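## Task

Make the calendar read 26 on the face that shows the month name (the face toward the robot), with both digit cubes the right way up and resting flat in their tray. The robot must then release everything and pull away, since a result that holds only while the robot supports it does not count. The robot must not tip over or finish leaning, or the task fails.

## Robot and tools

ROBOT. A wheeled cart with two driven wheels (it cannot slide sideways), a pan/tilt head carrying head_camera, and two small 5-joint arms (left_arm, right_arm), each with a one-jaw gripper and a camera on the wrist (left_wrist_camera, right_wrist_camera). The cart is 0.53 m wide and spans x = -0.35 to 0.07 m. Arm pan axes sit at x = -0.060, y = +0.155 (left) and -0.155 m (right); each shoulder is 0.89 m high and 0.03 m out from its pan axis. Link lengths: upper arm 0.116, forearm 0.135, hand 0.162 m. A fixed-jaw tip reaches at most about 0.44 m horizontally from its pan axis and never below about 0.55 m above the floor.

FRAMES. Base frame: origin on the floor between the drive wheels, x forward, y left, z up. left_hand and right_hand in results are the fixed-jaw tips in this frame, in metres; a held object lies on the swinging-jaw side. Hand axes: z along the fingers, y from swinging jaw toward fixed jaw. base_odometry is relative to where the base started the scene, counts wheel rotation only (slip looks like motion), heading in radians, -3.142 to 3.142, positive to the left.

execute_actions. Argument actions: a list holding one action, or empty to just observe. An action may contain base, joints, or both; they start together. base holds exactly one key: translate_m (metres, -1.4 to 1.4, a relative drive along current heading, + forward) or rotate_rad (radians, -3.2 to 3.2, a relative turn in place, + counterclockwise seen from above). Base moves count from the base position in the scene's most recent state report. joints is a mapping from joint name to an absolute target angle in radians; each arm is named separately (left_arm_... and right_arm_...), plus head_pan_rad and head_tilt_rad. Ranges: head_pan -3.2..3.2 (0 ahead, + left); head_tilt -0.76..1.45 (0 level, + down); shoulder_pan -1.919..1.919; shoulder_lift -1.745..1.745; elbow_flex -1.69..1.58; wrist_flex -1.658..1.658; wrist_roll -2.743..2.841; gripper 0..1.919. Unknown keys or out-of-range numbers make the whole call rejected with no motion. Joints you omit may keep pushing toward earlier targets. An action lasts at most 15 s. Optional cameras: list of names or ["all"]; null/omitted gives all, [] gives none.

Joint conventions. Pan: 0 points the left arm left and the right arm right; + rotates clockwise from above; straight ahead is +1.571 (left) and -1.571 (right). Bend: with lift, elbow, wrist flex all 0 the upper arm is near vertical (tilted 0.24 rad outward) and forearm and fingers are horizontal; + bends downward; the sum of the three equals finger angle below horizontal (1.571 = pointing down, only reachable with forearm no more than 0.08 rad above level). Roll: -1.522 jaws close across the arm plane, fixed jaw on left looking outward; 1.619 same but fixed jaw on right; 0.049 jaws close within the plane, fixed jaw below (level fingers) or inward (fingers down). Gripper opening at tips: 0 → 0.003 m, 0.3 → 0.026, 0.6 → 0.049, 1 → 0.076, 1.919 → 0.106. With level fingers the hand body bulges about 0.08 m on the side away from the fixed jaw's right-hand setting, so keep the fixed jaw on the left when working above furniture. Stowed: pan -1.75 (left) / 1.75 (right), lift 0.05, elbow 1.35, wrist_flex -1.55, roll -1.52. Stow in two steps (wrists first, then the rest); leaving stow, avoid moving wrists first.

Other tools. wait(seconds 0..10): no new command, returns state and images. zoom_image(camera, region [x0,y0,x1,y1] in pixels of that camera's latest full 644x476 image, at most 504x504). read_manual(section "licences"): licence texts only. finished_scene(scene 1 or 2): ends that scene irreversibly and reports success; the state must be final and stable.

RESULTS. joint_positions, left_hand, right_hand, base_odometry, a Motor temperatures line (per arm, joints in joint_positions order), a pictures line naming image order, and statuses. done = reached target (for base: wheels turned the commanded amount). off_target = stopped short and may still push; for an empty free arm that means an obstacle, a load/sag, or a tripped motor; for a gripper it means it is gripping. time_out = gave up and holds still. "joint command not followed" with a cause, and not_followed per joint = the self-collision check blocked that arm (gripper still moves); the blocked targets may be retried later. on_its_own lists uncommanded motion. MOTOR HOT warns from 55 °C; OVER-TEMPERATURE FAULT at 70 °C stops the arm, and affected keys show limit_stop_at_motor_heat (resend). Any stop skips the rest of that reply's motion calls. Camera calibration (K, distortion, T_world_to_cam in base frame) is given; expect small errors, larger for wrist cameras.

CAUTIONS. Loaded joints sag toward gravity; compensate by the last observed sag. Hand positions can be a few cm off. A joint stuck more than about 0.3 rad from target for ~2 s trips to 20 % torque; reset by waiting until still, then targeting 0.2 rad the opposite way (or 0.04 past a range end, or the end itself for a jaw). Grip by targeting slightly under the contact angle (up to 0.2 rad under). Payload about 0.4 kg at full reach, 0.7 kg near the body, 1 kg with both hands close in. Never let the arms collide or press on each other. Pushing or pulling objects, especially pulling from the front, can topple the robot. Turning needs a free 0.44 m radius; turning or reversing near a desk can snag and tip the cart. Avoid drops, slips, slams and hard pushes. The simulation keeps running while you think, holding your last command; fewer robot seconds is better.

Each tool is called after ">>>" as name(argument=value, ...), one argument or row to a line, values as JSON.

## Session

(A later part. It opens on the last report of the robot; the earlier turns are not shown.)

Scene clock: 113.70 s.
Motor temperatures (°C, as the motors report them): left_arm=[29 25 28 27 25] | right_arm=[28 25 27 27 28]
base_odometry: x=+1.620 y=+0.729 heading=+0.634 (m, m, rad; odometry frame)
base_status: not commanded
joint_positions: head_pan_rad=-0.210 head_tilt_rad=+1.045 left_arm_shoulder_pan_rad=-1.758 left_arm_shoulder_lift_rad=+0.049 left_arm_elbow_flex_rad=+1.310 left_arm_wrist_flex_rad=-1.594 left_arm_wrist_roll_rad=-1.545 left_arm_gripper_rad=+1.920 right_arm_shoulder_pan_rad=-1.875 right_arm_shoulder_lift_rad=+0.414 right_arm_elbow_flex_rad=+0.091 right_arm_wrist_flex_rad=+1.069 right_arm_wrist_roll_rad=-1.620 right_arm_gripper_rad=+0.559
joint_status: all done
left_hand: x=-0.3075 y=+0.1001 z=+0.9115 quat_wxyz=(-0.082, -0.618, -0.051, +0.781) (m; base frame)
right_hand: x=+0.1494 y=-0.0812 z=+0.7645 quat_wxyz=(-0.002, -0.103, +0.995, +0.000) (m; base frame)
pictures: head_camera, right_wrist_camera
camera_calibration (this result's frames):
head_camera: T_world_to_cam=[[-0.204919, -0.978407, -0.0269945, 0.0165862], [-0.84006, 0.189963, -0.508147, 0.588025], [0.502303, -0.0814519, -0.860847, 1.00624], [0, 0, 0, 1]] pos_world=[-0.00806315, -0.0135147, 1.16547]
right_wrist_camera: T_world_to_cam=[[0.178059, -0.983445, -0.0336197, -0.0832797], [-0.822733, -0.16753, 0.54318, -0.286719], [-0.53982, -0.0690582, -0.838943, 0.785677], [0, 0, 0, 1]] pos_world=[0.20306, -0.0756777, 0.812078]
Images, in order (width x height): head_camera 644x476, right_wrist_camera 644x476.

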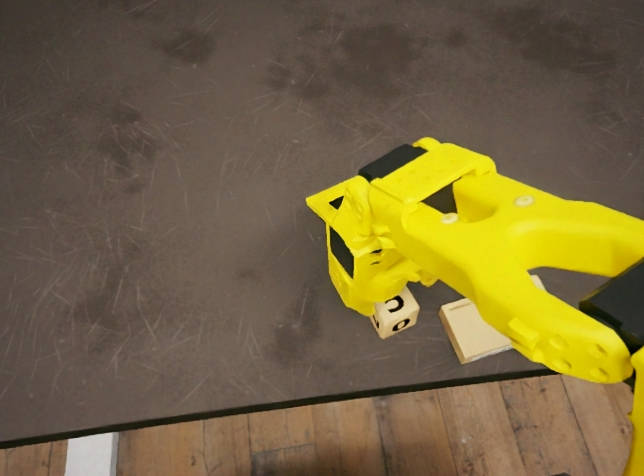

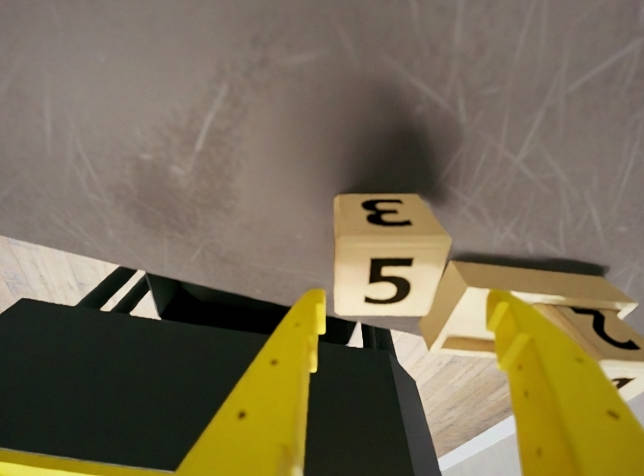

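>>> execute_actions(
  actions=[
    {"joints":{"right_arm_shoulder_lift_rad":0.485,"right_arm_elbow_flex_rad":0.135,"right_arm_wrist_flex_rad":0.93}},
  ],
  cameras=[],
)

>>> execute_actions(
  actions=[
    {"joints":{"right_arm_gripper_rad":0.25}},
  ],
  cameras=["right_wrist_camera"],
)

>>> execute_actions(
  actions=[
    {"joints":{"right_arm_shoulder_lift_rad":0.3,"right_arm_elbow_flex_rad":-0.03,"right_arm_wrist_flex_rad":1.0}},
  ],
  cameras=[],
)

>>> execute_actions(
  actions=[
    {"base":{"translate_m":-0.16},"joints":{"right_arm_shoulder_pan_rad":-1.8,"right_arm_elbow_flex_rad":-0.33,"right_arm_wrist_flex_rad":-0.76,"right_arm_wrist_roll_rad":-1.51,"head_tilt_rad":0.9}},
  ],
  cameras=[],
)

>>> execute_actions(
  actions=[
    {"joints":{"right_arm_shoulder_lift_rad":1.2}},
  ],
  cameras=["head_camera","right_wrist_camera"],
)

Scene clock: 131.27 s.
Motor temperatures (°C, as the motors report them): left_arm=[29 25 28 27 25] | right_arm=[28 25 27 27 28]
base_odometry: x=+1.620 y=+0.729 heading=+0.634 (m, m, rad; odometry frame)
base_status: not commanded
joint_positions: head_pan_rad=-0.210 head_tilt_rad=+1.045 left_arm_shoulder_pan_rad=-1.758 left_arm_shoulder_lift_rad=+0.049 left_arm_elbow_flex_rad=+1.310 left_arm_wrist_flex_rad=-1.594 left_arm_wrist_roll_rad=-1.545 left_arm_gripper_rad=+1.920 right_arm_shoulder_pan_rad=-1.875 right_arm_shoulder_lift_rad=+0.497 right_arm_elbow_flex_rad=+0.136 right_arm_wrist_flex_rad=+0.937 right_arm_wrist_roll_rad=-1.620 right_arm_gripper_rad=+0.559
joint_status: all done
left_hand: x=-0.3075 y=+0.1001 z=+0.9115 quat_wxyz=(-0.082, -0.618, -0.051, +0.781) (m; base frame)
right_hand: x=+0.1488 y=-0.0814 z=+0.7435 quat_wxyz=(+0.001, -0.103, +0.995, +0.000) (m; base frame)
pictures: none
No camera images: the call's "cameras" was empty. Leave "cameras" out to get every camera's image.

Scene clock: 131.93 s.
Motor temperatures (°C, as the motors report them): left_arm=[29 25 28 27 25] | right_arm=[28 25 27 27 28]
base_odometry: x=+1.620 y=+0.729 heading=+0.634 (m, m, rad; odometry frame)
base_status: not commanded
joint_positions: head_pan_rad=-0.210 head_tilt_rad=+1.045 left_arm_shoulder_pan_rad=-1.758 left_arm_shoulder_lift_rad=+0.049 left_arm_elbow_flex_rad=+1.310 left_arm_wrist_flex_rad=-1.594 left_arm_wrist_roll_rad=-1.545 left_arm_gripper_rad=+1.920 right_arm_shoulder_pan_rad=-1.875 right_arm_shoulder_lift_rad=+0.497 right_arm_elbow_flex_rad=+0.136 right_arm_wrist_flex_rad=+0.937 right_arm_wrist_roll_rad=-1.620 right_arm_gripper_rad=+0.390
joint_status: right_arm_gripper_rad off_target (ended at +0.390, target +0.250)
left_hand: x=-0.3075 y=+0.1001 z=+0.9115 quat_wxyz=(-0.082, -0.618, -0.051, +0.781) (m; base frame)
right_hand: x=+0.1488 y=-0.0814 z=+0.7435 quat_wxyz=(+0.001, -0.103, +0.995, +0.000) (m; base frame)
pictures: right_wrist_camera
camera_calibration (this result's frames):
right_wrist_camera: T_world_to_cam=[[0.178208, -0.983399, -0.0341928, -0.0836525], [-0.825109, -0.168276, 0.539331, -0.27266], [-0.536131, -0.0679004, -0.841399, 0.769112], [0, 0, 0, 1]] pos_world=[0.202279, -0.0759228, 0.791324]
Images, in order (width x height): right_wrist_camera 644x476.

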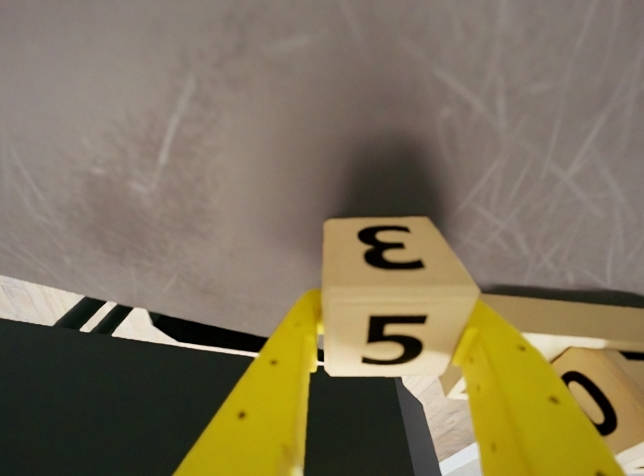

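Scene clock: 132.73 s.
Motor temperatures (°C, as the motors report them): left_arm=[29 25 28 27 25] | right_arm=[28 25 27 27 28]
base_odometry: x=+1.620 y=+0.729 heading=+0.634 (m, m, rad; odometry frame)
base_status: not commanded
joint_positions: head_pan_rad=-0.210 head_tilt_rad=+1.045 left_arm_shoulder_pan_rad=-1.758 left_arm_shoulder_lift_rad=+0.049 left_arm_elbow_flex_rad=+1.310 left_arm_wrist_flex_rad=-1.594 left_arm_wrist_roll_rad=-1.545 left_arm_gripper_rad=+1.920 right_arm_shoulder_pan_rad=-1.875 right_arm_shoulder_lift_rad=+0.356 right_arm_elbow_flex_rad=+0.008 right_arm_wrist_flex_rad=+0.994 right_arm_wrist_roll_rad=-1.620 right_arm_gripper_rad=+0.390
joint_status: all done
left_hand: x=-0.3075 y=+0.1001 z=+0.9115 quat_wxyz=(-0.082, -0.618, -0.051, +0.781) (m; base frame)
right_hand: x=+0.1840 y=-0.0703 z=+0.7898 quat_wxyz=(+0.104, -0.103, +0.989, +0.021) (m; base frame)
pictures: none
No camera images: the call's "cameras" was empty. Leave "cameras" out to get every camera's image.

Scene clock: 134.67 s.
Motor temperatures (°C, as the motors report them): left_arm=[29 25 28 27 25] | right_arm=[28 25 27 27 28]
base_odometry: x=+1.491 y=+0.634 heading=+0.637 (m, m, rad; odometry frame)
base_status: done
joint_positions: head_pan_rad=-0.210 head_tilt_rad=+0.915 left_arm_shoulder_pan_rad=-1.758 left_arm_shoulder_lift_rad=+0.049 left_arm_elbow_flex_rad=+1.310 left_arm_wrist_flex_rad=-1.594 left_arm_wrist_roll_rad=-1.545 left_arm_gripper_rad=+1.920 right_arm_shoulder_pan_rad=-1.812 right_arm_shoulder_lift_rad=+0.356 right_arm_elbow_flex_rad=-0.280 right_arm_wrist_flex_rad=-0.743 right_arm_wrist_roll_rad=-1.520 right_arm_gripper_rad=+0.390
joint_status: all done
left_hand: x=-0.3075 y=+0.1001 z=+0.9115 quat_wxyz=(-0.082, -0.618, -0.051, +0.781) (m; base frame)
right_hand: x=+0.2849 y=-0.0622 z=+1.0838 quat_wxyz=(+0.893, -0.053, +0.434, +0.107) (m; base frame)
pictures: none
No camera images: the call's "cameras" was empty. Leave "cameras" out to get every camera's image.

Scene clock: 136.07 s.
Motor temperatures (°C, as the motors report them): left_arm=[29 25 28 27 25] | right_arm=[28 25 27 27 28]
base_odometry: x=+1.491 y=+0.634 heading=+0.637 (m, m, rad; odometry frame)
base_status: not commanded
joint_positions: head_pan_rad=-0.210 head_tilt_rad=+0.915 left_arm_shoulder_pan_rad=-1.758 left_arm_shoulder_lift_rad=+0.049 left_arm_elbow_flex_rad=+1.310 left_arm_wrist_flex_rad=-1.594 left_arm_wrist_roll_rad=-1.545 left_arm_gripper_rad=+1.920 right_arm_shoulder_pan_rad=-1.812 right_arm_shoulder_lift_rad=+1.227 right_arm_elbow_flex_rad=-0.288 right_arm_wrist_flex_rad=-0.744 right_arm_wrist_roll_rad=-1.520 right_arm_gripper_rad=+0.390
joint_status: all done
left_hand: x=-0.3075 y=+0.1001 z=+0.9115 quat_wxyz=(-0.082, -0.618, -0.051, +0.781) (m; base frame)
right_hand: x=+0.3140 y=-0.0550 z=+0.7684 quat_wxyz=(+0.630, -0.094, +0.767, +0.076) (m; base frame)
pictures: head_camera, right_wrist_camera
camera_calibration (this result's frames):
head_camera: T_world_to_cam=[[-0.201497, -0.979135, -0.0263216, 0.0159724], [-0.768272, 0.174659, -0.615834, 0.715347], [0.607583, -0.103867, -0.787436, 0.926693], [0, 0, 0, 1]] pos_world=[-0.0102434, -0.0130496, 1.17067]
right_wrist_camera: T_world_to_cam=[[0.266386, -0.963358, -0.0312933, -0.11514], [-0.673838, -0.162917, -0.720694, 0.775662], [0.689189, 0.213069, -0.692546, 0.39671], [0, 0, 0, 1]] pos_world=[0.279934, -0.069079, 0.830153]
Images, in order (width x height): head_camera 644x476, right_wrist_camera 644x476.

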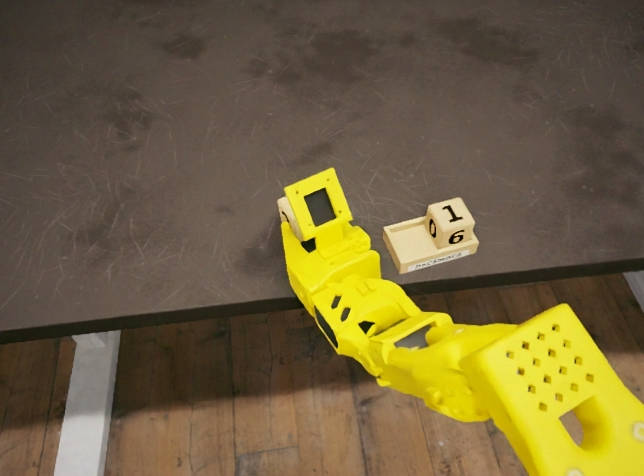

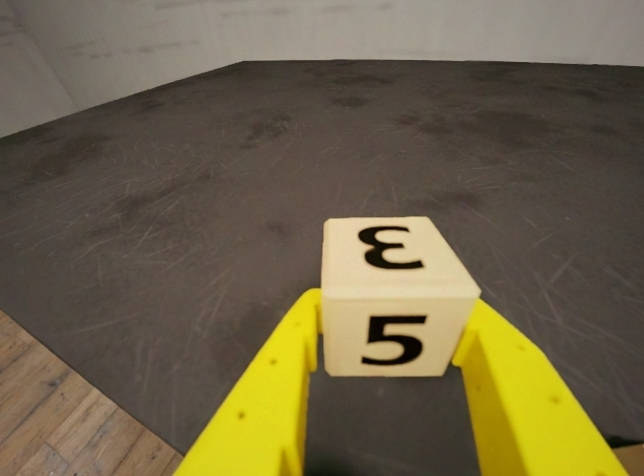

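>>> execute_actions(
  actions=[
    {"joints":{"right_arm_shoulder_lift_rad":1.27}},
  ],
  cameras=["right_wrist_camera"],
)

>>> execute_actions(
  actions=[
    {"joints":{"right_arm_shoulder_lift_rad":1.3}},
  ],
  cameras=["head_camera","right_wrist_camera"],
)

Scene clock: 143.00 s.
Motor temperatures (°C, as the motors report them): left_arm=[29 25 28 27 25] | right_arm=[28 25 27 27 28]
base_odometry: x=+1.491 y=+0.634 heading=+0.637 (m, m, rad; odometry frame)
base_status: not commanded
joint_positions: head_pan_rad=-0.210 head_tilt_rad=+0.915 left_arm_shoulder_pan_rad=-1.758 left_arm_shoulder_lift_rad=+0.049 left_arm_elbow_flex_rad=+1.310 left_arm_wrist_flex_rad=-1.594 left_arm_wrist_roll_rad=-1.545 left_arm_gripper_rad=+1.920 right_arm_shoulder_pan_rad=-1.812 right_arm_shoulder_lift_rad=+1.296 right_arm_elbow_flex_rad=-0.292 right_arm_wrist_flex_rad=-0.744 right_arm_wrist_roll_rad=-1.520 right_arm_gripper_rad=+0.390
joint_status: all done
left_hand: x=-0.3075 y=+0.1001 z=+0.9115 quat_wxyz=(-0.082, -0.618, -0.051, +0.781) (m; base frame)
right_hand: x=+0.3055 y=-0.0571 z=+0.7451 quat_wxyz=(+0.605, -0.096, +0.787, +0.073) (m; base frame)
pictures: right_wrist_camera
camera_calibration (this result's frames):
right_wrist_camera: T_world_to_cam=[[0.264372, -0.963854, -0.0330651, -0.113709], [-0.717498, -0.173659, -0.674566, 0.731159], [0.644441, 0.20206, -0.737474, 0.43348], [0, 0, 0, 1]] pos_world=[0.275314, -0.0702155, 0.809135]
Images, in order (width x height): right_wrist_camera 644x476.

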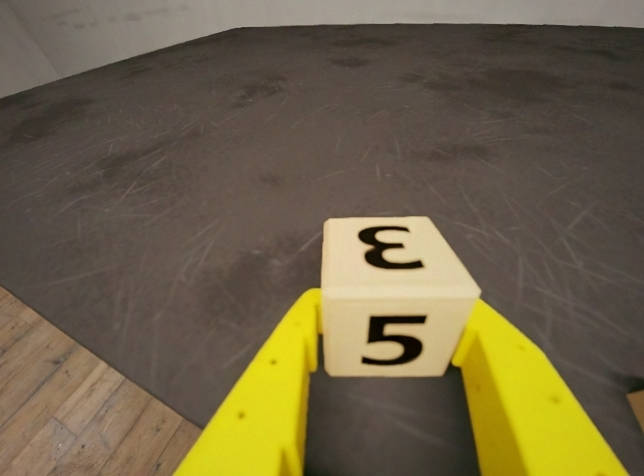

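Scene clock: 143.53 s.
Motor temperatures (°C, as the motors report them): left_arm=[29 25 28 27 25] | right_arm=[28 25 27 27 28]
base_odometry: x=+1.491 y=+0.634 heading=+0.637 (m, m, rad; odometry frame)
base_status: not commanded
joint_positions: head_pan_rad=-0.210 head_tilt_rad=+0.915 left_arm_shoulder_pan_rad=-1.758 left_arm_shoulder_lift_rad=+0.049 left_arm_elbow_flex_rad=+1.310 left_arm_wrist_flex_rad=-1.594 left_arm_wrist_roll_rad=-1.545 left_arm_gripper_rad=+1.920 right_arm_shoulder_pan_rad=-1.812 right_arm_shoulder_lift_rad=+1.311 right_arm_elbow_flex_rad=-0.301 right_arm_wrist_flex_rad=-0.749 right_arm_wrist_roll_rad=-1.520 right_arm_gripper_rad=+0.390
joint_status: all done
left_hand: x=-0.3075 y=+0.1001 z=+0.9115 quat_wxyz=(-0.082, -0.618, -0.051, +0.781) (m; base frame)
right_hand: x=+0.3048 y=-0.0573 z=+0.7426 quat_wxyz=(+0.605, -0.096, +0.787, +0.073) (m; base frame)
pictures: head_camera, right_wrist_camera
camera_calibration (this result's frames):
head_camera: T_world_to_cam=[[-0.201497, -0.979135, -0.0263216, 0.0159724], [-0.768272, 0.174659, -0.615835, 0.715347], [0.607583, -0.103867, -0.787436, 0.926693], [0, 0, 0, 1]] pos_world=[-0.0102434, -0.0130496, 1.17067]
right_wrist_camera: T_world_to_cam=[[0.264322, -0.963866, -0.0331057, -0.113728], [-0.718502, -0.173906, -0.673433, 0.728412], [0.643342, 0.20179, -0.738507, 0.433208], [0, 0, 0, 1]] pos_world=[0.274725, -0.0703604, 0.806698]
Images, in order (width x height): head_camera 644x476, right_wrist_camera 644x476.

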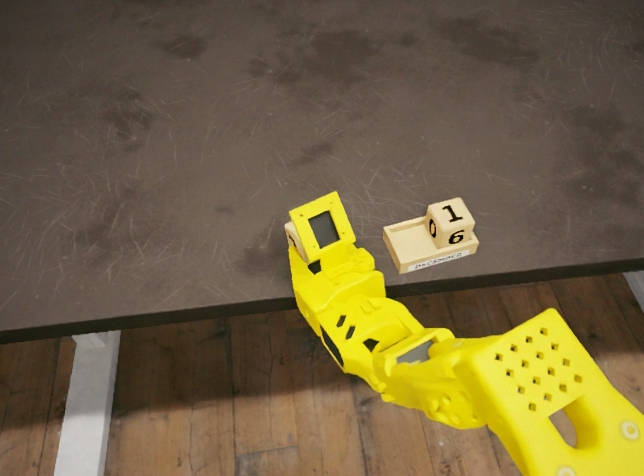

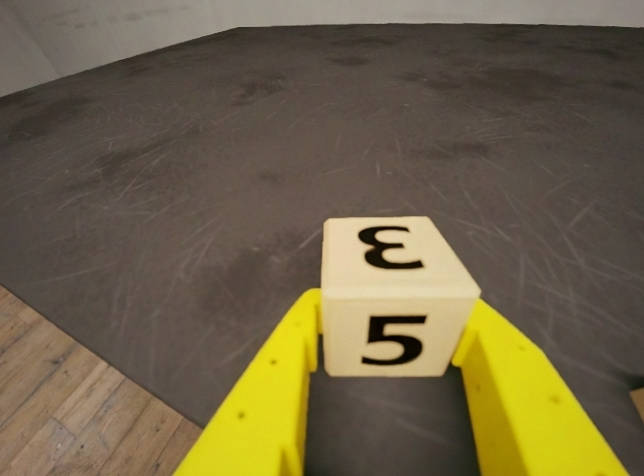

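>>> execute_actions(
  actions=[
    {"joints":{"right_arm_gripper_rad":0.65,"right_arm_shoulder_lift_rad":1.27}},
  ],
  cameras=["right_wrist_camera"],
)

>>> execute_actions(
  actions=[
    {"joints":{"right_arm_shoulder_lift_rad":0.3}},
  ],
  cameras=[],
)

>>> execute_actions(
  actions=[
    {"base":{"rotate_rad":0.13},"joints":{"right_arm_shoulder_pan_rad":-1.845,"right_arm_elbow_flex_rad":0.0,"right_arm_wrist_flex_rad":1.22,"right_arm_wrist_roll_rad":-1.68,"head_tilt_rad":1.05}},
  ],
  cameras=[],
)

>>> execute_actions(
  actions=[
    {"base":{"translate_m":0.145}},
  ],
  cameras=["head_camera","right_wrist_camera"],
)

Scene clock: 161.07 s.
Motor temperatures (°C, as the motors report them): left_arm=[29 25 28 27 25] | right_arm=[28 25 27 27 28]
base_odometry: x=+1.491 y=+0.634 heading=+0.637 (m, m, rad; odometry frame)
base_status: not commanded
joint_positions: head_pan_rad=-0.210 head_tilt_rad=+0.915 left_arm_shoulder_pan_rad=-1.758 left_arm_shoulder_lift_rad=+0.049 left_arm_elbow_flex_rad=+1.310 left_arm_wrist_flex_rad=-1.594 left_arm_wrist_roll_rad=-1.545 left_arm_gripper_rad=+1.920 right_arm_shoulder_pan_rad=-1.812 right_arm_shoulder_lift_rad=+1.311 right_arm_elbow_flex_rad=-0.301 right_arm_wrist_flex_rad=-0.749 right_arm_wrist_roll_rad=-1.520 right_arm_gripper_rad=+0.640
joint_status: all done
left_hand: x=-0.3075 y=+0.1001 z=+0.9115 quat_wxyz=(-0.082, -0.618, -0.051, +0.781) (m; base frame)
right_hand: x=+0.3048 y=-0.0573 z=+0.7426 quat_wxyz=(+0.605, -0.096, +0.787, +0.073) (m; base frame)
pictures: right_wrist_camera
camera_calibration (this result's frames):
right_wrist_camera: T_world_to_cam=[[0.264322, -0.963866, -0.0331057, -0.113728], [-0.718502, -0.173906, -0.673433, 0.728412], [0.643342, 0.20179, -0.738507, 0.433208], [0, 0, 0, 1]] pos_world=[0.274725, -0.0703604, 0.806698]
Images, in order (width x height): right_wrist_camera 644x476.

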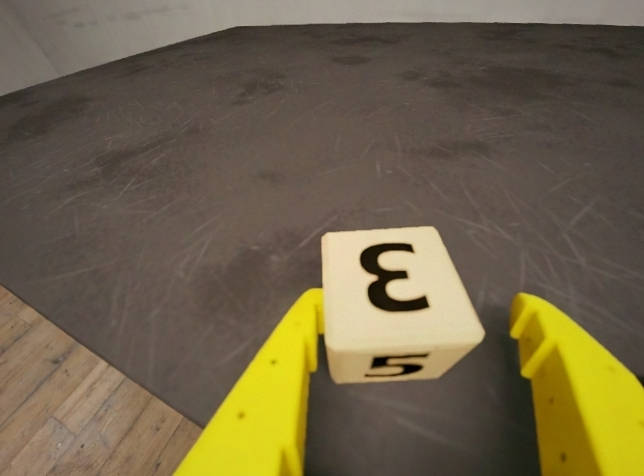

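Scene clock: 162.43 s.
Motor temperatures (°C, as the motors report them): left_arm=[29 25 28 27 25] | right_arm=[28 25 27 27 28]
base_odometry: x=+1.491 y=+0.634 heading=+0.637 (m, m, rad; odometry frame)
base_status: not commanded
joint_positions: head_pan_rad=-0.210 head_tilt_rad=+0.915 left_arm_shoulder_pan_rad=-1.758 left_arm_shoulder_lift_rad=+0.049 left_arm_elbow_flex_rad=+1.310 left_arm_wrist_flex_rad=-1.594 left_arm_wrist_roll_rad=-1.545 left_arm_gripper_rad=+1.920 right_arm_shoulder_pan_rad=-1.812 right_arm_shoulder_lift_rad=+0.359 right_arm_elbow_flex_rad=-0.301 right_arm_wrist_flex_rad=-0.749 right_arm_wrist_roll_rad=-1.520 right_arm_gripper_rad=+0.641
joint_status: all done
left_hand: x=-0.3075 y=+0.1001 z=+0.9115 quat_wxyz=(-0.082, -0.618, -0.051, +0.781) (m; base frame)
right_hand: x=+0.2828 y=-0.0627 z=+1.0892 quat_wxyz=(+0.898, -0.052, +0.423, +0.108) (m; base frame)
pictures: none
No camera images: the call's "cameras" was empty. Leave "cameras" out to get every camera's image.

Scene clock: 164.50 s.
Motor temperatures (°C, as the motors report them): left_arm=[29 25 28 27 25] | right_arm=[28 25 27 27 28]
base_odometry: x=+1.491 y=+0.633 heading=+0.767 (m, m, rad; odometry frame)
base_status: done
joint_positions: head_pan_rad=-0.210 head_tilt_rad=+1.045 left_arm_shoulder_pan_rad=-1.758 left_arm_shoulder_lift_rad=+0.049 left_arm_elbow_flex_rad=+1.310 left_arm_wrist_flex_rad=-1.594 left_arm_wrist_roll_rad=-1.545 left_arm_gripper_rad=+1.920 right_arm_shoulder_pan_rad=-1.835 right_arm_shoulder_lift_rad=+0.353 right_arm_elbow_flex_rad=+0.004 right_arm_wrist_flex_rad=+1.213 right_arm_wrist_roll_rad=-1.670 right_arm_gripper_rad=+0.641
joint_status: all done
left_hand: x=-0.3075 y=+0.1001 z=+0.9115 quat_wxyz=(-0.082, -0.618, -0.051, +0.781) (m; base frame)
right_hand: x=+0.1551 y=-0.0889 z=+0.7872 quat_wxyz=(+0.001, -0.058, +0.998, +0.000) (m; base frame)
pictures: none
No camera images: the call's "cameras" was empty. Leave "cameras" out to get every camera's image.

Scene clock: 166.13 s.
Motor temperatures (°C, as the motors report them): left_arm=[29 25 28 27 25] | right_arm=[28 25 27 27 28]
base_odometry: x=+1.595 y=+0.734 heading=+0.769 (m, m, rad; odometry frame)
base_status: done
joint_positions: head_pan_rad=-0.210 head_tilt_rad=+1.045 left_arm_shoulder_pan_rad=-1.758 left_arm_shoulder_lift_rad=+0.049 left_arm_elbow_flex_rad=+1.310 left_arm_wrist_flex_rad=-1.594 left_arm_wrist_roll_rad=-1.545 left_arm_gripper_rad=+1.920 right_arm_shoulder_pan_rad=-1.835 right_arm_shoulder_lift_rad=+0.351 right_arm_elbow_flex_rad=+0.004 right_arm_wrist_flex_rad=+1.213 right_arm_wrist_roll_rad=-1.670 right_arm_gripper_rad=+0.641
joint_status: not commanded
left_hand: x=-0.3075 y=+0.1001 z=+0.9115 quat_wxyz=(-0.082, -0.618, -0.051, +0.781) (m; base frame)
right_hand: x=+0.1552 y=-0.0888 z=+0.7875 quat_wxyz=(+0.001, -0.058, +0.998, +0.000) (m; base frame)
pictures: head_camera, right_wrist_camera
camera_calibration (this result's frames):
head_camera: T_world_to_cam=[[-0.204857, -0.97842, -0.0269944, 0.0165889], [-0.840054, 0.189907, -0.508178, 0.58806], [0.502338, -0.081427, -0.860829, 1.00622], [0, 0, 0, 1]] pos_world=[-0.00806281, -0.0135122, 1.16547]
right_wrist_camera: T_world_to_cam=[[0.0886483, -0.995465, -0.0345146, -0.0775136], [-0.837732, -0.0932574, 0.53806, -0.282697], [-0.538838, -0.0187841, -0.8422, 0.814519], [0, 0, 0, 1]] pos_world=[0.208942, -0.0882256, 0.83542]
Images, in order (width x height): head_camera 644x476, right_wrist_camera 644x476.

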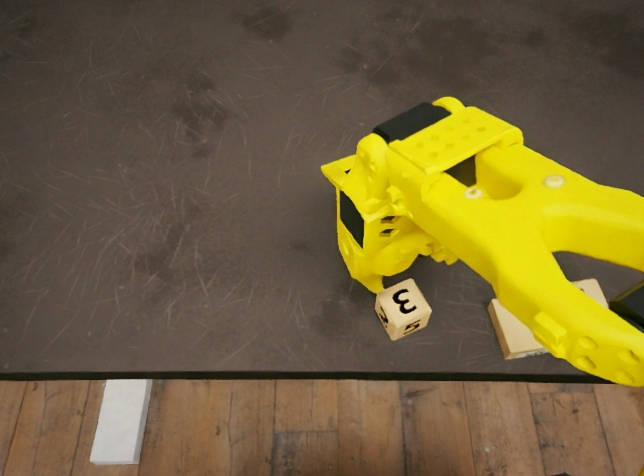

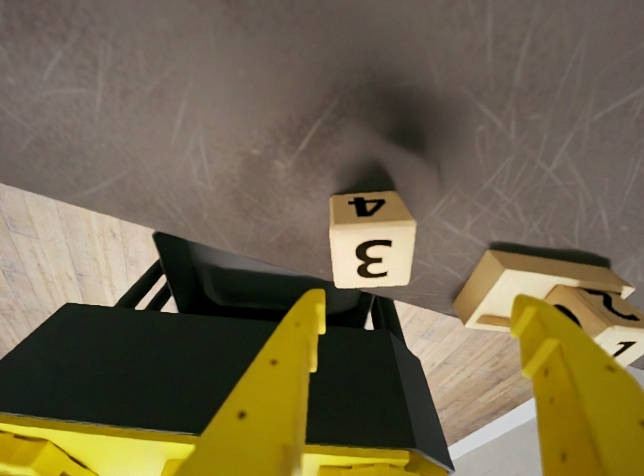

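>>> execute_actions(
  actions=[
    {"base":{"translate_m":-0.006},"joints":{"right_arm_shoulder_pan_rad":-1.86,"right_arm_wrist_roll_rad":-1.63}},
  ],
  cameras=[],
)

>>> execute_actions(
  actions=[
    {"joints":{"right_arm_shoulder_lift_rad":0.475,"right_arm_elbow_flex_rad":0.135,"right_arm_wrist_flex_rad":0.94}},
  ],
  cameras=["right_wrist_camera"],
)

>>> execute_actions(
  actions=[
    {"joints":{"right_arm_gripper_rad":0.25}},
  ],
  cameras=[],
)

>>> execute_actions(
  actions=[
    {"joints":{"right_arm_shoulder_lift_rad":0.27,"right_arm_elbow_flex_rad":-0.03,"right_arm_wrist_flex_rad":1.25,"right_arm_wrist_roll_rad":0.24}},
  ],
  cameras=[],
)

>>> execute_actions(
  actions=[
    {"base":{"rotate_rad":-0.236},"joints":{"right_arm_shoulder_pan_rad":-1.5,"head_pan_rad":-0.4}},
  ],
  cameras=["head_camera","right_wrist_camera"],
)

Scene clock: 177.30 s.
Motor temperatures (°C, as the motors report them): left_arm=[29 25 28 27 25] | right_arm=[28 25 27 27 28]
base_odometry: x=+1.590 y=+0.730 heading=+0.770 (m, m, rad; odometry frame)
base_status: done
joint_positions: head_pan_rad=-0.210 head_tilt_rad=+1.045 left_arm_shoulder_pan_rad=-1.758 left_arm_shoulder_lift_rad=+0.049 left_arm_elbow_flex_rad=+1.310 left_arm_wrist_flex_rad=-1.594 left_arm_wrist_roll_rad=-1.545 left_arm_gripper_rad=+1.920 right_arm_shoulder_pan_rad=-1.849 right_arm_shoulder_lift_rad=+0.351 right_arm_elbow_flex_rad=+0.004 right_arm_wrist_flex_rad=+1.213 right_arm_wrist_roll_rad=-1.640 right_arm_gripper_rad=+0.641
joint_status: all done
left_hand: x=-0.3075 y=+0.1001 z=+0.9115 quat_wxyz=(-0.082, -0.618, -0.051, +0.781) (m; base frame)
right_hand: x=+0.1541 y=-0.0859 z=+0.7875 quat_wxyz=(+0.001, -0.080, +0.997, +0.000) (m; base frame)
pictures: none
No camera images: the call's "cameras" was empty. Leave "cameras" out to get every camera's image.

Scene clock: 178.27 s.
Motor temperatures (°C, as the motors report them): left_arm=[29 25 28 27 25] | right_arm=[28 25 27 27 28]
base_odometry: x=+1.590 y=+0.730 heading=+0.770 (m, m, rad; odometry frame)
base_status: not commanded
joint_positions: head_pan_rad=-0.210 head_tilt_rad=+1.045 left_arm_shoulder_pan_rad=-1.758 left_arm_shoulder_lift_rad=+0.049 left_arm_elbow_flex_rad=+1.310 left_arm_wrist_flex_rad=-1.594 left_arm_wrist_roll_rad=-1.545 left_arm_gripper_rad=+1.920 right_arm_shoulder_pan_rad=-1.849 right_arm_shoulder_lift_rad=+0.488 right_arm_elbow_flex_rad=+0.136 right_arm_wrist_flex_rad=+0.948 right_arm_wrist_roll_rad=-1.640 right_arm_gripper_rad=+0.641
joint_status: all done
left_hand: x=-0.3075 y=+0.1001 z=+0.9115 quat_wxyz=(-0.082, -0.618, -0.051, +0.781) (m; base frame)
right_hand: x=+0.1505 y=-0.0869 z=+0.7453 quat_wxyz=(+0.000, -0.080, +0.997, +0.000) (m; base frame)
pictures: right_wrist_camera
camera_calibration (this result's frames):
right_wrist_camera: T_world_to_cam=[[0.132729, -0.990569, -0.0339929, -0.083261], [-0.831177, -0.129924, 0.540615, -0.269866], [-0.539933, -0.0435013, -0.840583, 0.773187], [0, 0, 0, 1]] pos_world=[0.204214, -0.0839032, 0.792992]
Images, in order (width x height): right_wrist_camera 644x476.

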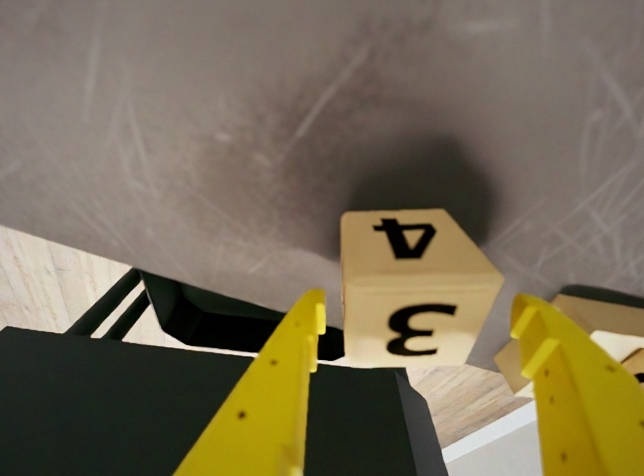

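Scene clock: 179.00 s.
Motor temperatures (°C, as the motors report them): left_arm=[29 25 28 27 25] | right_arm=[28 25 27 27 28]
base_odometry: x=+1.590 y=+0.730 heading=+0.770 (m, m, rad; odometry frame)
base_status: not commanded
joint_positions: head_pan_rad=-0.210 head_tilt_rad=+1.045 left_arm_shoulder_pan_rad=-1.758 left_arm_shoulder_lift_rad=+0.049 left_arm_elbow_flex_rad=+1.310 left_arm_wrist_flex_rad=-1.594 left_arm_wrist_roll_rad=-1.545 left_arm_gripper_rad=+1.920 right_arm_shoulder_pan_rad=-1.849 right_arm_shoulder_lift_rad=+0.488 right_arm_elbow_flex_rad=+0.136 right_arm_wrist_flex_rad=+0.948 right_arm_wrist_roll_rad=-1.640 right_arm_gripper_rad=+0.390
joint_status: right_arm_gripper_rad off_target (ended at +0.390, target +0.250)
left_hand: x=-0.3075 y=+0.1001 z=+0.9115 quat_wxyz=(-0.082, -0.618, -0.051, +0.781) (m; base frame)
right_hand: x=+0.1505 y=-0.0869 z=+0.7453 quat_wxyz=(+0.000, -0.080, +0.997, +0.000) (m; base frame)
pictures: none
No camera images: the call's "cameras" was empty. Leave "cameras" out to get every camera's image.

Scene clock: 181.20 s.
Motor temperatures (°C, as the motors report them): left_arm=[29 25 28 27 25] | right_arm=[28 25 27 27 28]
base_odometry: x=+1.590 y=+0.730 heading=+0.770 (m, m, rad; odometry frame)
base_status: not commanded
joint_positions: head_pan_rad=-0.210 head_tilt_rad=+1.045 left_arm_shoulder_pan_rad=-1.758 left_arm_shoulder_lift_rad=+0.049 left_arm_elbow_flex_rad=+1.310 left_arm_wrist_flex_rad=-1.594 left_arm_wrist_roll_rad=-1.545 left_arm_gripper_rad=+1.920 right_arm_shoulder_pan_rad=-1.849 right_arm_shoulder_lift_rad=+0.325 right_arm_elbow_flex_rad=+0.008 right_arm_wrist_flex_rad=+1.242 right_arm_wrist_roll_rad=+0.229 right_arm_gripper_rad=+0.390
joint_status: all done
left_hand: x=-0.3075 y=+0.1001 z=+0.9115 quat_wxyz=(-0.082, -0.618, -0.051, +0.781) (m; base frame)
right_hand: x=+0.1458 y=-0.0981 z=+0.7920 quat_wxyz=(-0.002, -0.849, +0.528, +0.002) (m; base frame)
pictures: none
No camera images: the call's "cameras" was empty. Leave "cameras" out to get every camera's image.

Scene clock: 182.20 s.
Motor temperatures (°C, as the motors report them): left_arm=[29 25 28 27 25] | right_arm=[28 25 27 27 28]
base_odometry: x=+1.590 y=+0.730 heading=+0.535 (m, m, rad; odometry frame)
base_status: done
joint_positions: head_pan_rad=-0.390 head_tilt_rad=+1.045 left_arm_shoulder_pan_rad=-1.758 left_arm_shoulder_lift_rad=+0.049 left_arm_elbow_flex_rad=+1.310 left_arm_wrist_flex_rad=-1.594 left_arm_wrist_roll_rad=-1.545 left_arm_gripper_rad=+1.920 right_arm_shoulder_pan_rad=-1.510 right_arm_shoulder_lift_rad=+0.325 right_arm_elbow_flex_rad=+0.007 right_arm_wrist_flex_rad=+1.242 right_arm_wrist_roll_rad=+0.229 right_arm_gripper_rad=+0.390
joint_status: all done
left_hand: x=-0.3075 y=+0.1001 z=+0.9115 quat_wxyz=(-0.082, -0.618, -0.051, +0.781) (m; base frame)
right_hand: x=+0.1533 y=-0.1698 z=+0.7922 quat_wxyz=(-0.001, -0.748, +0.664, +0.001) (m; base frame)
pictures: head_camera, right_wrist_camera
camera_calibration (this result's frames):
head_camera: T_world_to_cam=[[-0.376924, -0.925851, -0.0269945, 0.00850191], [-0.792422, 0.33742, -0.508148, 0.590265], [0.479578, -0.170142, -0.860847, 1.00517], [0, 0, 0, 1]] pos_world=[-0.0111151, -0.0202731, 1.16547]
right_wrist_camera: T_world_to_cam=[[0.995086, 0.091623, -0.0375327, -0.109777], [0.0973504, -0.836196, 0.539721, -0.565234], [0.0180662, -0.540723, -0.841007, 0.640899], [0, 0, 0, 1]] pos_world=[0.152684, -0.11604, 0.839948]
Images, in order (width x height): head_camera 644x476, right_wrist_camera 644x476.

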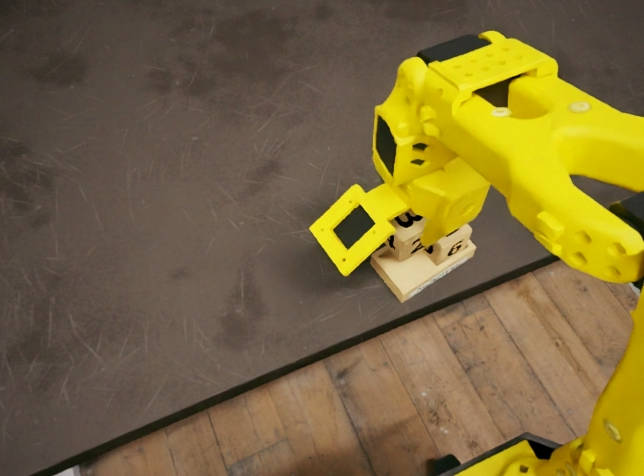

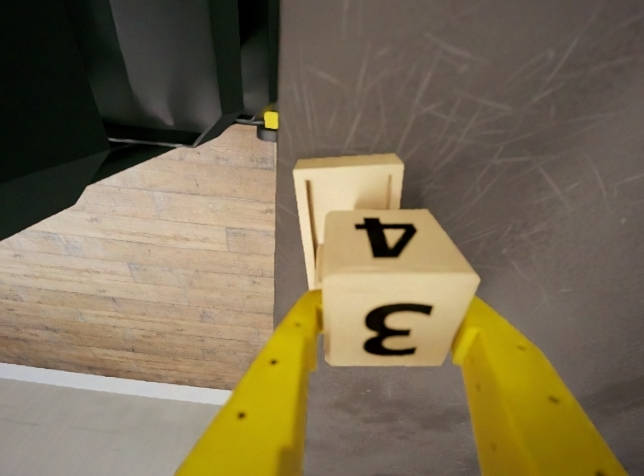

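>>> execute_actions(
  actions=[
    {"base":{"translate_m":-0.006},"joints":{"right_arm_wrist_roll_rad":0.29,"right_arm_shoulder_lift_rad":0.37,"right_arm_elbow_flex_rad":0.08,"right_arm_wrist_flex_rad":1.095}},
  ],
  cameras=["head_camera","right_wrist_camera"],
)

Scene clock: 190.63 s.
Motor temperatures (°C, as the motors report them): left_arm=[29 25 28 27 25] | right_arm=[28 25 27 27 28]
base_odometry: x=+1.585 y=+0.727 heading=+0.535 (m, m, rad; odometry frame)
base_status: done
joint_positions: head_pan_rad=-0.390 head_tilt_rad=+1.045 left_arm_shoulder_pan_rad=-1.758 left_arm_shoulder_lift_rad=+0.049 left_arm_elbow_flex_rad=+1.310 left_arm_wrist_flex_rad=-1.594 left_arm_wrist_roll_rad=-1.545 left_arm_gripper_rad=+1.920 right_arm_shoulder_pan_rad=-1.510 right_arm_shoulder_lift_rad=+0.385 right_arm_elbow_flex_rad=+0.082 right_arm_wrist_flex_rad=+1.103 right_arm_wrist_roll_rad=+0.279 right_arm_gripper_rad=+0.390
joint_status: all done
left_hand: x=-0.3075 y=+0.1001 z=+0.9115 quat_wxyz=(-0.082, -0.618, -0.051, +0.781) (m; base frame)
right_hand: x=+0.1534 y=-0.1702 z=+0.7712 quat_wxyz=(+0.000, -0.765, +0.645, +0.000) (m; base frame)
pictures: head_camera, right_wrist_camera
camera_calibration (this result's frames):
head_camera: T_world_to_cam=[[-0.376992, -0.925823, -0.0269946, 0.00849878], [-0.792405, 0.337481, -0.508135, 0.59025], [0.479553, -0.170172, -0.860854, 1.00518], [0, 0, 0, 1]] pos_world=[-0.0111164, -0.0202758, 1.16547]
right_wrist_camera: T_world_to_cam=[[0.989338, 0.141853, -0.0329969, -0.104701], [0.137053, -0.830144, 0.540442, -0.559867], [0.0492714, -0.539202, -0.840734, 0.618296], [0, 0, 0, 1]] pos_world=[0.149852, -0.116532, 0.818944]
Images, in order (width x height): head_camera 644x476, right_wrist_camera 644x476.

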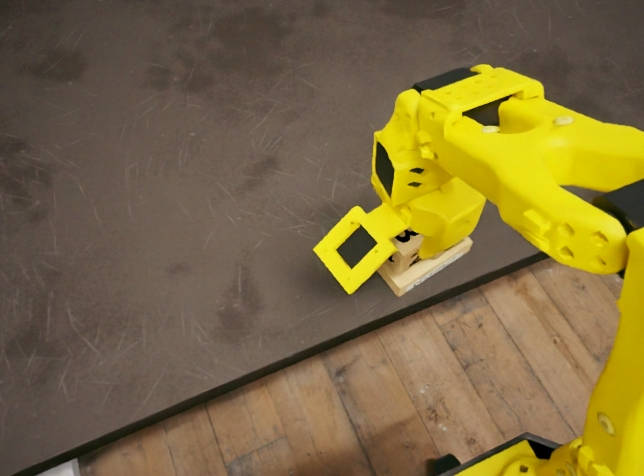

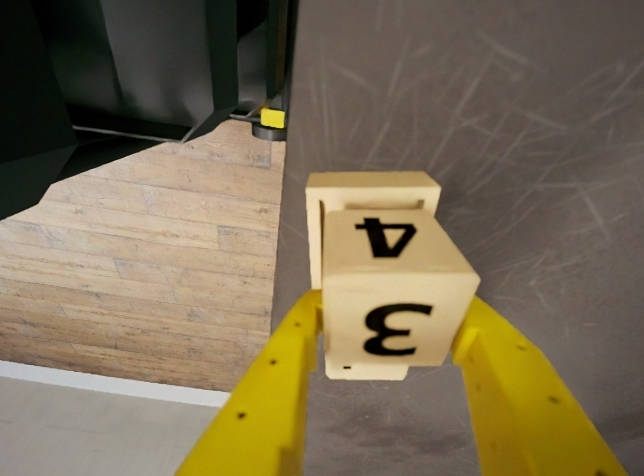

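>>> execute_actions(
  actions=[
    {"joints":{"right_arm_shoulder_pan_rad":-1.49,"right_arm_shoulder_lift_rad":0.435,"right_arm_elbow_flex_rad":0.12,"right_arm_wrist_flex_rad":0.995}},
  ],
  cameras=["right_wrist_camera"],
)

Scene clock: 200.00 s.
Motor temperatures (°C, as the motors report them): left_arm=[29 25 28 27 25] | right_arm=[28 25 27 27 28]
base_odometry: x=+1.585 y=+0.727 heading=+0.535 (m, m, rad; odometry frame)
base_status: not commanded
joint_positions: head_pan_rad=-0.390 head_tilt_rad=+1.045 left_arm_shoulder_pan_rad=-1.758 left_arm_shoulder_lift_rad=+0.049 left_arm_elbow_flex_rad=+1.310 left_arm_wrist_flex_rad=-1.594 left_arm_wrist_roll_rad=-1.545 left_arm_gripper_rad=+1.920 right_arm_shoulder_pan_rad=-1.502 right_arm_shoulder_lift_rad=+0.420 right_arm_elbow_flex_rad=+0.116 right_arm_wrist_flex_rad=+1.031 right_arm_wrist_roll_rad=+0.279 right_arm_gripper_rad=+0.390
joint_status: right_arm_wrist_flex_rad off_target (ended at +1.030, target +0.995); the others done
left_hand: x=-0.3075 y=+0.1001 z=+0.9115 quat_wxyz=(-0.082, -0.618, -0.051, +0.781) (m; base frame)
right_hand: x=+0.1529 y=-0.1718 z=+0.7604 quat_wxyz=(+0.001, -0.762, +0.648, -0.002) (m; base frame)
pictures: right_wrist_camera
camera_calibration (this result's frames):
right_wrist_camera: T_world_to_cam=[[0.990493, 0.134254, -0.0299936, -0.108078], [0.129027, -0.831057, 0.541015, -0.554647], [0.0477072, -0.539741, -0.840478, 0.608307], [0, 0, 0, 1]] pos_world=[0.149594, -0.118105, 0.8081]
Images, in order (width x height): right_wrist_camera 644x476.

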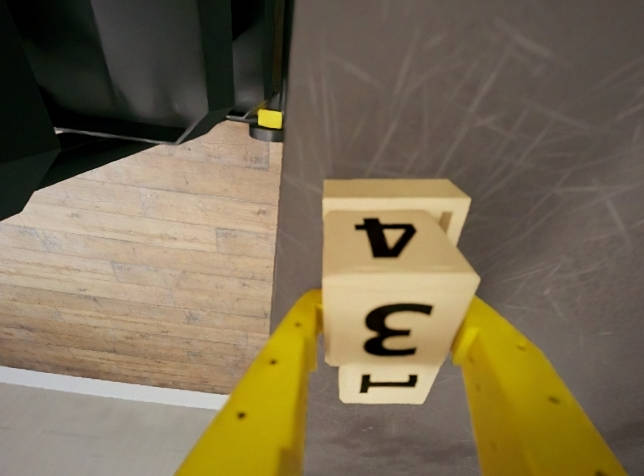

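>>> execute_actions(
  actions=[
    {"joints":{"right_arm_shoulder_lift_rad":0.35,"right_arm_wrist_flex_rad":1.05}},
  ],
  cameras=[],
)

>>> execute_actions(
  actions=[
    {"base":{"translate_m":0.006},"joints":{"right_arm_shoulder_pan_rad":-1.48}},
  ],
  cameras=["right_wrist_camera"],
)

Scene clock: 216.03 s.
Motor temperatures (°C, as the motors report them): left_arm=[29 25 28 27 25] | right_arm=[28 26 27 27 28]
base_odometry: x=+1.585 y=+0.727 heading=+0.535 (m, m, rad; odometry frame)
base_status: not commanded
joint_positions: head_pan_rad=-0.390 head_tilt_rad=+1.045 left_arm_shoulder_pan_rad=-1.758 left_arm_shoulder_lift_rad=+0.049 left_arm_elbow_flex_rad=+1.310 left_arm_wrist_flex_rad=-1.594 left_arm_wrist_roll_rad=-1.545 left_arm_gripper_rad=+1.920 right_arm_shoulder_pan_rad=-1.502 right_arm_shoulder_lift_rad=+0.405 right_arm_elbow_flex_rad=+0.120 right_arm_wrist_flex_rad=+1.041 right_arm_wrist_roll_rad=+0.279 right_arm_gripper_rad=+0.390
joint_status: all done
left_hand: x=-0.3075 y=+0.1001 z=+0.9115 quat_wxyz=(-0.082, -0.618, -0.051, +0.781) (m; base frame)
right_hand: x=+0.1522 y=-0.1718 z=+0.7627 quat_wxyz=(+0.001, -0.762, +0.648, -0.002) (m; base frame)
pictures: none
No camera images: the call's "cameras" was empty. Leave "cameras" out to get every camera's image.

Scene clock: 216.70 s.
Motor temperatures (°C, as the motors report them): left_arm=[29 25 28 27 25] | right_arm=[28 26 27 27 28]
base_odometry: x=+1.590 y=+0.730 heading=+0.536 (m, m, rad; odometry frame)
base_status: done
joint_positions: head_pan_rad=-0.390 head_tilt_rad=+1.045 left_arm_shoulder_pan_rad=-1.758 left_arm_shoulder_lift_rad=+0.049 left_arm_elbow_flex_rad=+1.310 left_arm_wrist_flex_rad=-1.594 left_arm_wrist_roll_rad=-1.545 left_arm_gripper_rad=+1.920 right_arm_shoulder_pan_rad=-1.493 right_arm_shoulder_lift_rad=+0.405 right_arm_elbow_flex_rad=+0.120 right_arm_wrist_flex_rad=+1.043 right_arm_wrist_roll_rad=+0.279 right_arm_gripper_rad=+0.390
joint_status: all done
left_hand: x=-0.3075 y=+0.1001 z=+0.9115 quat_wxyz=(-0.082, -0.618, -0.051, +0.781) (m; base frame)
right_hand: x=+0.1518 y=-0.1737 z=+0.7628 quat_wxyz=(+0.001, -0.759, +0.651, -0.001) (m; base frame)
pictures: right_wrist_camera
camera_calibration (this result's frames):
right_wrist_camera: T_world_to_cam=[[0.99164, 0.125136, -0.0314953, -0.107245], [0.1222, -0.832274, 0.540729, -0.556308], [0.0414521, -0.540057, -0.840607, 0.610333], [0, 0, 0, 1]] pos_world=[0.14903, -0.119965, 0.810484]
Images, in order (width x height): right_wrist_camera 644x476.

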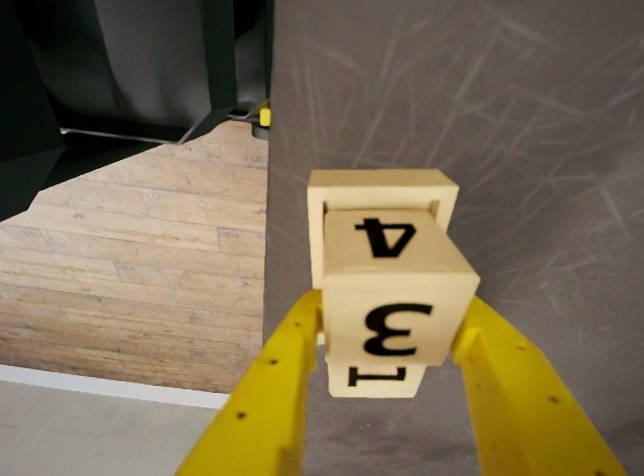

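Wrist first (compensating lag), then lift.

>>> execute_actions(
  actions=[
    {"joints":{"right_arm_wrist_flex_rad":1.015}},
  ],
  cameras=[],
)

>>> execute_actions(
  actions=[
    {"joints":{"right_arm_shoulder_lift_rad":0.435,"right_arm_wrist_flex_rad":0.985}},
  ],
  cameras=["right_wrist_camera"],
)

Scene clock: 224.00 s.
Motor temperatures (°C, as the motors report them): left_arm=[29 25 28 27 25] | right_arm=[28 26 27 27 28]
base_odometry: x=+1.590 y=+0.730 heading=+0.536 (m, m, rad; odometry frame)
base_status: not commanded
joint_positions: head_pan_rad=-0.390 head_tilt_rad=+1.045 left_arm_shoulder_pan_rad=-1.758 left_arm_shoulder_lift_rad=+0.049 left_arm_elbow_flex_rad=+1.310 left_arm_wrist_flex_rad=-1.594 left_arm_wrist_roll_rad=-1.545 left_arm_gripper_rad=+1.920 right_arm_shoulder_pan_rad=-1.493 right_arm_shoulder_lift_rad=+0.405 right_arm_elbow_flex_rad=+0.120 right_arm_wrist_flex_rad=+1.023 right_arm_wrist_roll_rad=+0.279 right_arm_gripper_rad=+0.390
joint_status: all done
left_hand: x=-0.3075 y=+0.1001 z=+0.9115 quat_wxyz=(-0.082, -0.618, -0.051, +0.781) (m; base frame)
right_hand: x=+0.1550 y=-0.1740 z=+0.7626 quat_wxyz=(+0.007, -0.759, +0.651, -0.009) (m; base frame)
pictures: none
No camera images: the call's "cameras" was empty. Leave "cameras" out to get every camera's image.

Scene clock: 224.57 s.
Motor temperatures (°C, as the motors report them): left_arm=[29 25 28 27 25] | right_arm=[28 26 27 27 28]
base_odometry: x=+1.590 y=+0.730 heading=+0.536 (m, m, rad; odometry frame)
base_status: not commanded
joint_positions: head_pan_rad=-0.390 head_tilt_rad=+1.045 left_arm_shoulder_pan_rad=-1.758 left_arm_shoulder_lift_rad=+0.049 left_arm_elbow_flex_rad=+1.310 left_arm_wrist_flex_rad=-1.594 left_arm_wrist_roll_rad=-1.545 left_arm_gripper_rad=+1.920 right_arm_shoulder_pan_rad=-1.491 right_arm_shoulder_lift_rad=+0.419 right_arm_elbow_flex_rad=+0.120 right_arm_wrist_flex_rad=+0.994 right_arm_wrist_roll_rad=+0.279 right_arm_gripper_rad=+0.390
joint_status: all done
left_hand: x=-0.3075 y=+0.1001 z=+0.9115 quat_wxyz=(-0.082, -0.618, -0.051, +0.781) (m; base frame)
right_hand: x=+0.1578 y=-0.1745 z=+0.7600 quat_wxyz=(+0.011, -0.758, +0.651, -0.015) (m; base frame)
pictures: right_wrist_camera
camera_calibration (this result's frames):
right_wrist_camera: T_world_to_cam=[[0.992331, 0.123575, 0.00305452, -0.139826], [0.101793, -0.830939, 0.546973, -0.557505], [0.0701303, -0.542467, -0.837145, 0.599743], [0, 0, 0, 1]] pos_world=[0.153444, -0.120633, 0.807439]
Images, in order (width x height): right_wrist_camera 644x476.

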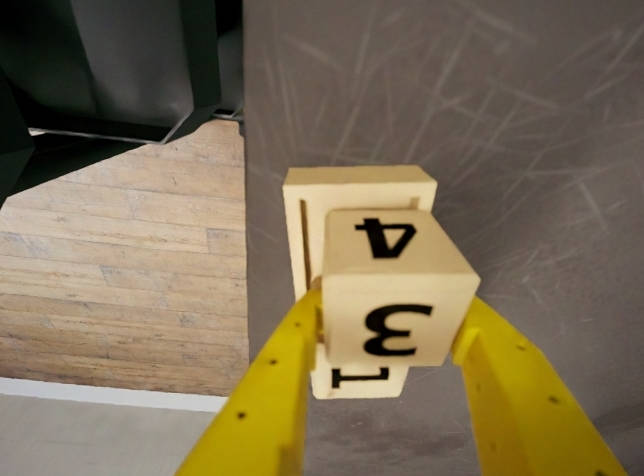

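>>> execute_actions(
  actions=[
    {"joints":{"right_arm_shoulder_lift_rad":0.36}},
  ],
  cameras=[],
)

>>> execute_actions(
  actions=[
    {"joints":{"right_arm_wrist_flex_rad":1.035}},
  ],
  cameras=["right_wrist_camera"],
)

>>> execute_actions(
  actions=[
    {"joints":{"right_arm_shoulder_lift_rad":0.42}},
  ],
  cameras=["right_wrist_camera"],
)

Scene clock: 231.53 s.
Motor temperatures (°C, as the motors report them): left_arm=[29 25 28 27 25] | right_arm=[28 26 27 27 28]
base_odometry: x=+1.590 y=+0.730 heading=+0.536 (m, m, rad; odometry frame)
base_status: not commanded
joint_positions: head_pan_rad=-0.390 head_tilt_rad=+1.045 left_arm_shoulder_pan_rad=-1.758 left_arm_shoulder_lift_rad=+0.049 left_arm_elbow_flex_rad=+1.310 left_arm_wrist_flex_rad=-1.594 left_arm_wrist_roll_rad=-1.545 left_arm_gripper_rad=+1.920 right_arm_shoulder_pan_rad=-1.491 right_arm_shoulder_lift_rad=+0.412 right_arm_elbow_flex_rad=+0.120 right_arm_wrist_flex_rad=+0.994 right_arm_wrist_roll_rad=+0.279 right_arm_gripper_rad=+0.390
joint_status: all done
left_hand: x=-0.3075 y=+0.1001 z=+0.9115 quat_wxyz=(-0.082, -0.618, -0.051, +0.781) (m; base frame)
right_hand: x=+0.1586 y=-0.1746 z=+0.7611 quat_wxyz=(+0.013, -0.758, +0.651, -0.018) (m; base frame)
pictures: none
No camera images: the call's "cameras" was empty. Leave "cameras" out to get every camera's image.

Scene clock: 232.17 s.
Motor temperatures (°C, as the motors report them): left_arm=[29 25 28 27 25] | right_arm=[28 26 27 27 28]
base_odometry: x=+1.590 y=+0.730 heading=+0.536 (m, m, rad; odometry frame)
base_status: not commanded
joint_positions: head_pan_rad=-0.390 head_tilt_rad=+1.045 left_arm_shoulder_pan_rad=-1.758 left_arm_shoulder_lift_rad=+0.049 left_arm_elbow_flex_rad=+1.310 left_arm_wrist_flex_rad=-1.594 left_arm_wrist_roll_rad=-1.545 left_arm_gripper_rad=+1.920 right_arm_shoulder_pan_rad=-1.491 right_arm_shoulder_lift_rad=+0.409 right_arm_elbow_flex_rad=+0.120 right_arm_wrist_flex_rad=+1.028 right_arm_wrist_roll_rad=+0.279 right_arm_gripper_rad=+0.390
joint_status: all done
left_hand: x=-0.3075 y=+0.1001 z=+0.9115 quat_wxyz=(-0.082, -0.618, -0.051, +0.781) (m; base frame)
right_hand: x=+0.1536 y=-0.1742 z=+0.7618 quat_wxyz=(+0.004, -0.759, +0.652, -0.005) (m; base frame)
pictures: right_wrist_camera
camera_calibration (this result's frames):
right_wrist_camera: T_world_to_cam=[[0.992111, 0.123593, -0.0209823, -0.117373], [0.115124, -0.831999, 0.542701, -0.556783], [0.0496165, -0.540835, -0.839664, 0.607104], [0, 0, 0, 1]] pos_world=[0.150424, -0.120393, 0.809467]
Images, in order (width x height): right_wrist_camera 644x476.

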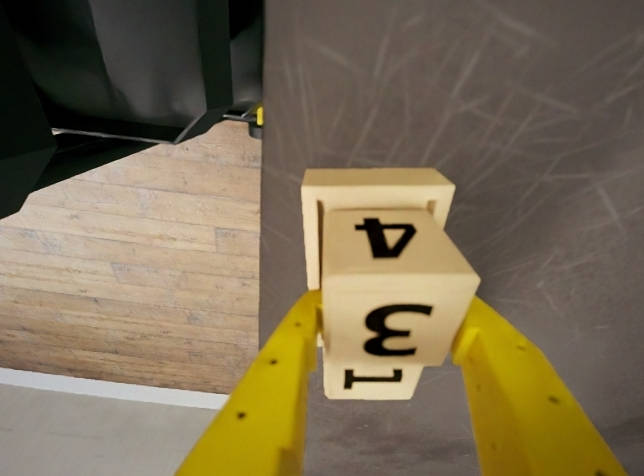

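Scene clock: 232.77 s.
Motor temperatures (°C, as the motors report them): left_arm=[29 25 28 27 25] | right_arm=[28 26 27 27 28]
base_odometry: x=+1.590 y=+0.730 heading=+0.536 (m, m, rad; odometry frame)
base_status: not commanded
joint_positions: head_pan_rad=-0.390 head_tilt_rad=+1.045 left_arm_shoulder_pan_rad=-1.758 left_arm_shoulder_lift_rad=+0.049 left_arm_elbow_flex_rad=+1.310 left_arm_wrist_flex_rad=-1.594 left_arm_wrist_roll_rad=-1.545 left_arm_gripper_rad=+1.920 right_arm_shoulder_pan_rad=-1.491 right_arm_shoulder_lift_rad=+0.432 right_arm_elbow_flex_rad=+0.120 right_arm_wrist_flex_rad=+1.028 right_arm_wrist_roll_rad=+0.279 right_arm_gripper_rad=+0.390
joint_status: all done
left_hand: x=-0.3075 y=+0.1001 z=+0.9115 quat_wxyz=(-0.082, -0.618, -0.051, +0.781) (m; base frame)
right_hand: x=+0.1505 y=-0.1740 z=+0.7576 quat_wxyz=(-0.003, -0.759, +0.652, +0.004) (m; base frame)
pictures: right_wrist_camera
camera_calibration (this result's frames):
right_wrist_camera: T_world_to_cam=[[0.991372, 0.123651, -0.0435056, -0.09725], [0.127523, -0.832985, 0.538399, -0.552724], [0.0303343, -0.539302, -0.841566, 0.608474], [0, 0, 0, 1]] pos_world=[0.148438, -0.120235, 0.805426]
Images, in order (width x height): right_wrist_camera 644x476.

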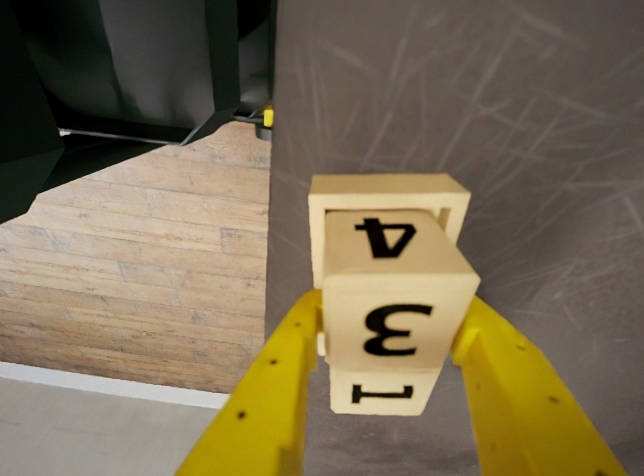

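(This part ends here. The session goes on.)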